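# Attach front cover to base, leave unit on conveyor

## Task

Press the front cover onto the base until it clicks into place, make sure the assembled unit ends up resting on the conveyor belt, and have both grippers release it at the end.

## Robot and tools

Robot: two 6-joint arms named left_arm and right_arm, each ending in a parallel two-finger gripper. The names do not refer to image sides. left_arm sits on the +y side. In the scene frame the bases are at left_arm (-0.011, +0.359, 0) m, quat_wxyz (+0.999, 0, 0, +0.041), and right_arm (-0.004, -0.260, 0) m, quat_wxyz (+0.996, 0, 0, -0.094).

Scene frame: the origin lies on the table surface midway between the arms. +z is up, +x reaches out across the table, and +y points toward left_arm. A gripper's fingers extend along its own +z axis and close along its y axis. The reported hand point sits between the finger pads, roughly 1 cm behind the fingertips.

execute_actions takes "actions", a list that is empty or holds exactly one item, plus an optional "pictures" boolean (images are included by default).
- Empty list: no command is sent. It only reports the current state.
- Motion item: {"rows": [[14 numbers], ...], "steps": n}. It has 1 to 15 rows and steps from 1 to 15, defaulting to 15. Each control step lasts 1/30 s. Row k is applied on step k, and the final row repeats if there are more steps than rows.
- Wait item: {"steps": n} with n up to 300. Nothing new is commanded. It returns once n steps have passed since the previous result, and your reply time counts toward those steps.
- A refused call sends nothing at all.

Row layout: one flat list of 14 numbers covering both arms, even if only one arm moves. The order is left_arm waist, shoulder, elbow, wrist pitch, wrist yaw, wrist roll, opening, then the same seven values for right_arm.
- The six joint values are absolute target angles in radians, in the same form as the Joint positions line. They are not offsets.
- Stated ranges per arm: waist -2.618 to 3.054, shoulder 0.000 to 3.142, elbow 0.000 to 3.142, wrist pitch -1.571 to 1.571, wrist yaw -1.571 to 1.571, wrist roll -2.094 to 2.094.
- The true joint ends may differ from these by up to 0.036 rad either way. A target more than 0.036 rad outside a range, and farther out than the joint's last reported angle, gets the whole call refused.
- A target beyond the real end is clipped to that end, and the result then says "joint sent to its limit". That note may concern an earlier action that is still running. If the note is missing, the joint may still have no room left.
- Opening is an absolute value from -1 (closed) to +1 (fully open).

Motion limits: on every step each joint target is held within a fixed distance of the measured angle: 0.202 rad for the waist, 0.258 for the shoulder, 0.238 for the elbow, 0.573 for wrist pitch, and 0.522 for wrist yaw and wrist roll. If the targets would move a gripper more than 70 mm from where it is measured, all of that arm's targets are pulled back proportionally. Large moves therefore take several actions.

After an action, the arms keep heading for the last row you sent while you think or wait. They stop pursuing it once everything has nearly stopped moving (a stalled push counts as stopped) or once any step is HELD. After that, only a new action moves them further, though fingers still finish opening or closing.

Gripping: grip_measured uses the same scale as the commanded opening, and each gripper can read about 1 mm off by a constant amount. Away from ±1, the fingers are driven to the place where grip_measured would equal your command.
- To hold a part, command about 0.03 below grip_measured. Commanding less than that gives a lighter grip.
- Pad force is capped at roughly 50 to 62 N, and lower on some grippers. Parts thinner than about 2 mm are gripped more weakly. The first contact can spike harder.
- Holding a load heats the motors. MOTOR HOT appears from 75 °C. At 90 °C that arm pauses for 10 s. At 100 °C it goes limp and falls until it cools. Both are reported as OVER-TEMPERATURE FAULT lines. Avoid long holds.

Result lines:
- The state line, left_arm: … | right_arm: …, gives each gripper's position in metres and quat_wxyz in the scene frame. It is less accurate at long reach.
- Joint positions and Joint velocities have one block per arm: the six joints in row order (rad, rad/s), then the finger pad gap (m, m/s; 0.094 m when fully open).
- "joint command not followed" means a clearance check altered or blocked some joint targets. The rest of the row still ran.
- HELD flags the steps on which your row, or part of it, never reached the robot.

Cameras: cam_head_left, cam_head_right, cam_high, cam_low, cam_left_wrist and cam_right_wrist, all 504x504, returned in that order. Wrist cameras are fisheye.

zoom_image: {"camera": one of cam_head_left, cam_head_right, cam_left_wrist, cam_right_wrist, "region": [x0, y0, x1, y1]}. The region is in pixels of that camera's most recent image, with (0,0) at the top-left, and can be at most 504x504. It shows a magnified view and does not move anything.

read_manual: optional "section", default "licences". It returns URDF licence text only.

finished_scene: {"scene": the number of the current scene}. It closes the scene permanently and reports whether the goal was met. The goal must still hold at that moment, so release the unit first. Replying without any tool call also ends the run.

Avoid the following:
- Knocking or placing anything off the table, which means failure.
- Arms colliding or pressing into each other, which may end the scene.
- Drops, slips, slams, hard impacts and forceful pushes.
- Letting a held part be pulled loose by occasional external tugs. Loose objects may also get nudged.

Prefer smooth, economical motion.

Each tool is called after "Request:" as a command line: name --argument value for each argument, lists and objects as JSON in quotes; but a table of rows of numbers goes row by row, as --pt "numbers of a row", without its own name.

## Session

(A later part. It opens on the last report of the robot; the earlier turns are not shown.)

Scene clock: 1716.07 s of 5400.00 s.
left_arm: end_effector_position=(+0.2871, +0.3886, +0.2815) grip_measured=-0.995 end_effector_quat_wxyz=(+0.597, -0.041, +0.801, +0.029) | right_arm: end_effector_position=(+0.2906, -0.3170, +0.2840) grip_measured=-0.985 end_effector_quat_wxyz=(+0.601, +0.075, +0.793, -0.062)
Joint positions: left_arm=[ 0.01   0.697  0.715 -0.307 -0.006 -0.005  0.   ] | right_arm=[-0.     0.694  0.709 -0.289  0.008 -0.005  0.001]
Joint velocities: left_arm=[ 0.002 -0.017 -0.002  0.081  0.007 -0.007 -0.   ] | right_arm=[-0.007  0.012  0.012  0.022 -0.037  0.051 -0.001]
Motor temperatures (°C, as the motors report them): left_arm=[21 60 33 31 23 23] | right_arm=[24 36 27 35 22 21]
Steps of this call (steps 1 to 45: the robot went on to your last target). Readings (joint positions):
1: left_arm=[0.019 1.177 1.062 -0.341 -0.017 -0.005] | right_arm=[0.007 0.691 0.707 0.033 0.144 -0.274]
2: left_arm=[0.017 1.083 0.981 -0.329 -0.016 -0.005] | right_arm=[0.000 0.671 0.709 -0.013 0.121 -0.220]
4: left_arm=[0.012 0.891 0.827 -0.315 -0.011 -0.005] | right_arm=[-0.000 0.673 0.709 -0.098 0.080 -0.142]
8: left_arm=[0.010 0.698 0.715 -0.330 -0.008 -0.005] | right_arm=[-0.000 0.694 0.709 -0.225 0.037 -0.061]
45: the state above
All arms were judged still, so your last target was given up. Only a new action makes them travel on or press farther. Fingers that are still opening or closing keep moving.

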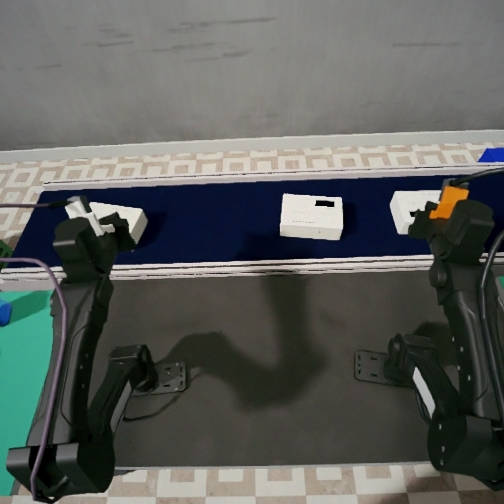

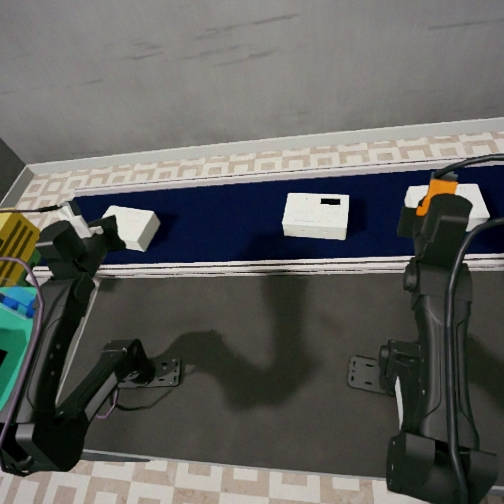

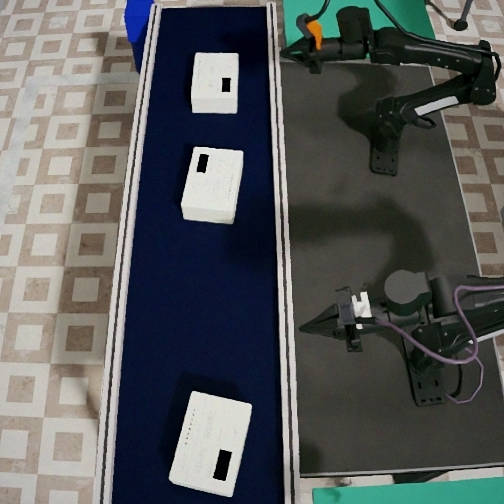

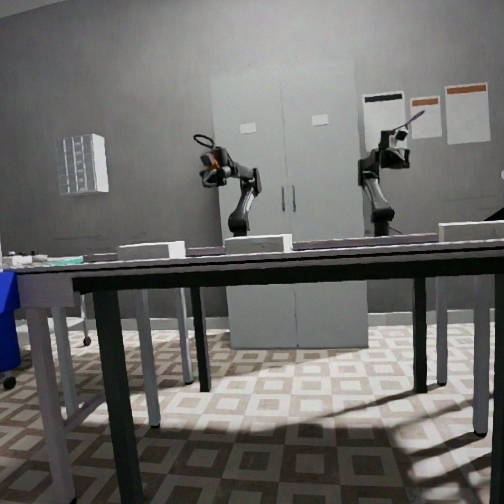

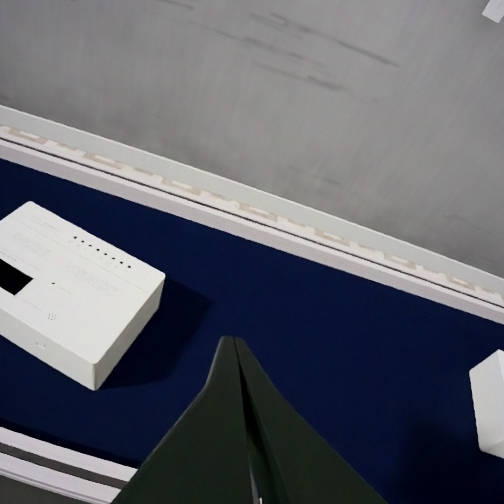

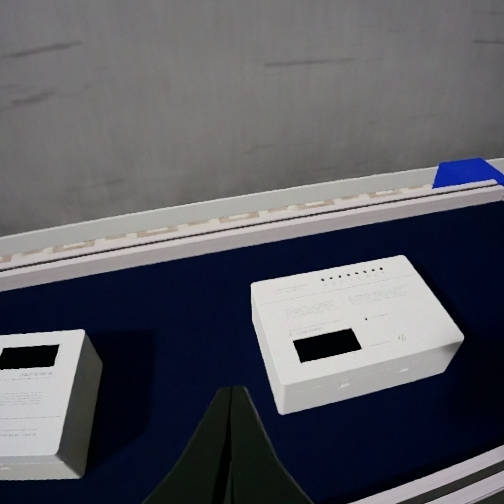

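Request:
zoom_image --camera "cam_low" --region '[215, 215, 305, 260]'

Request:
zoom_image --camera "cam_head_left" --region '[270, 185, 355, 245]'

Region (215, 215, 305, 260) of cam_low's 504x504 image, scaled by 5.600, with more detail than that image has.

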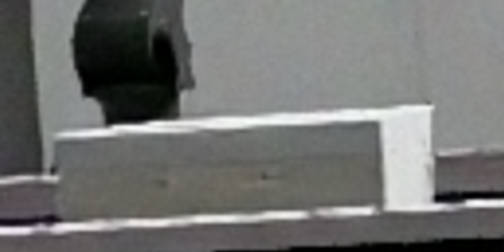

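Region (270, 185, 355, 245) of cam_head_left's 504x504 image, scaled by 5.929, with more detail than that image has; it fills the top 356 rows of this view, and the rest is white.

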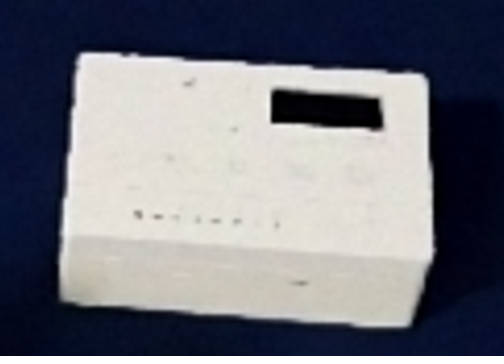

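Request:
finished_scene --scene 1

The scene is finished: the task was done.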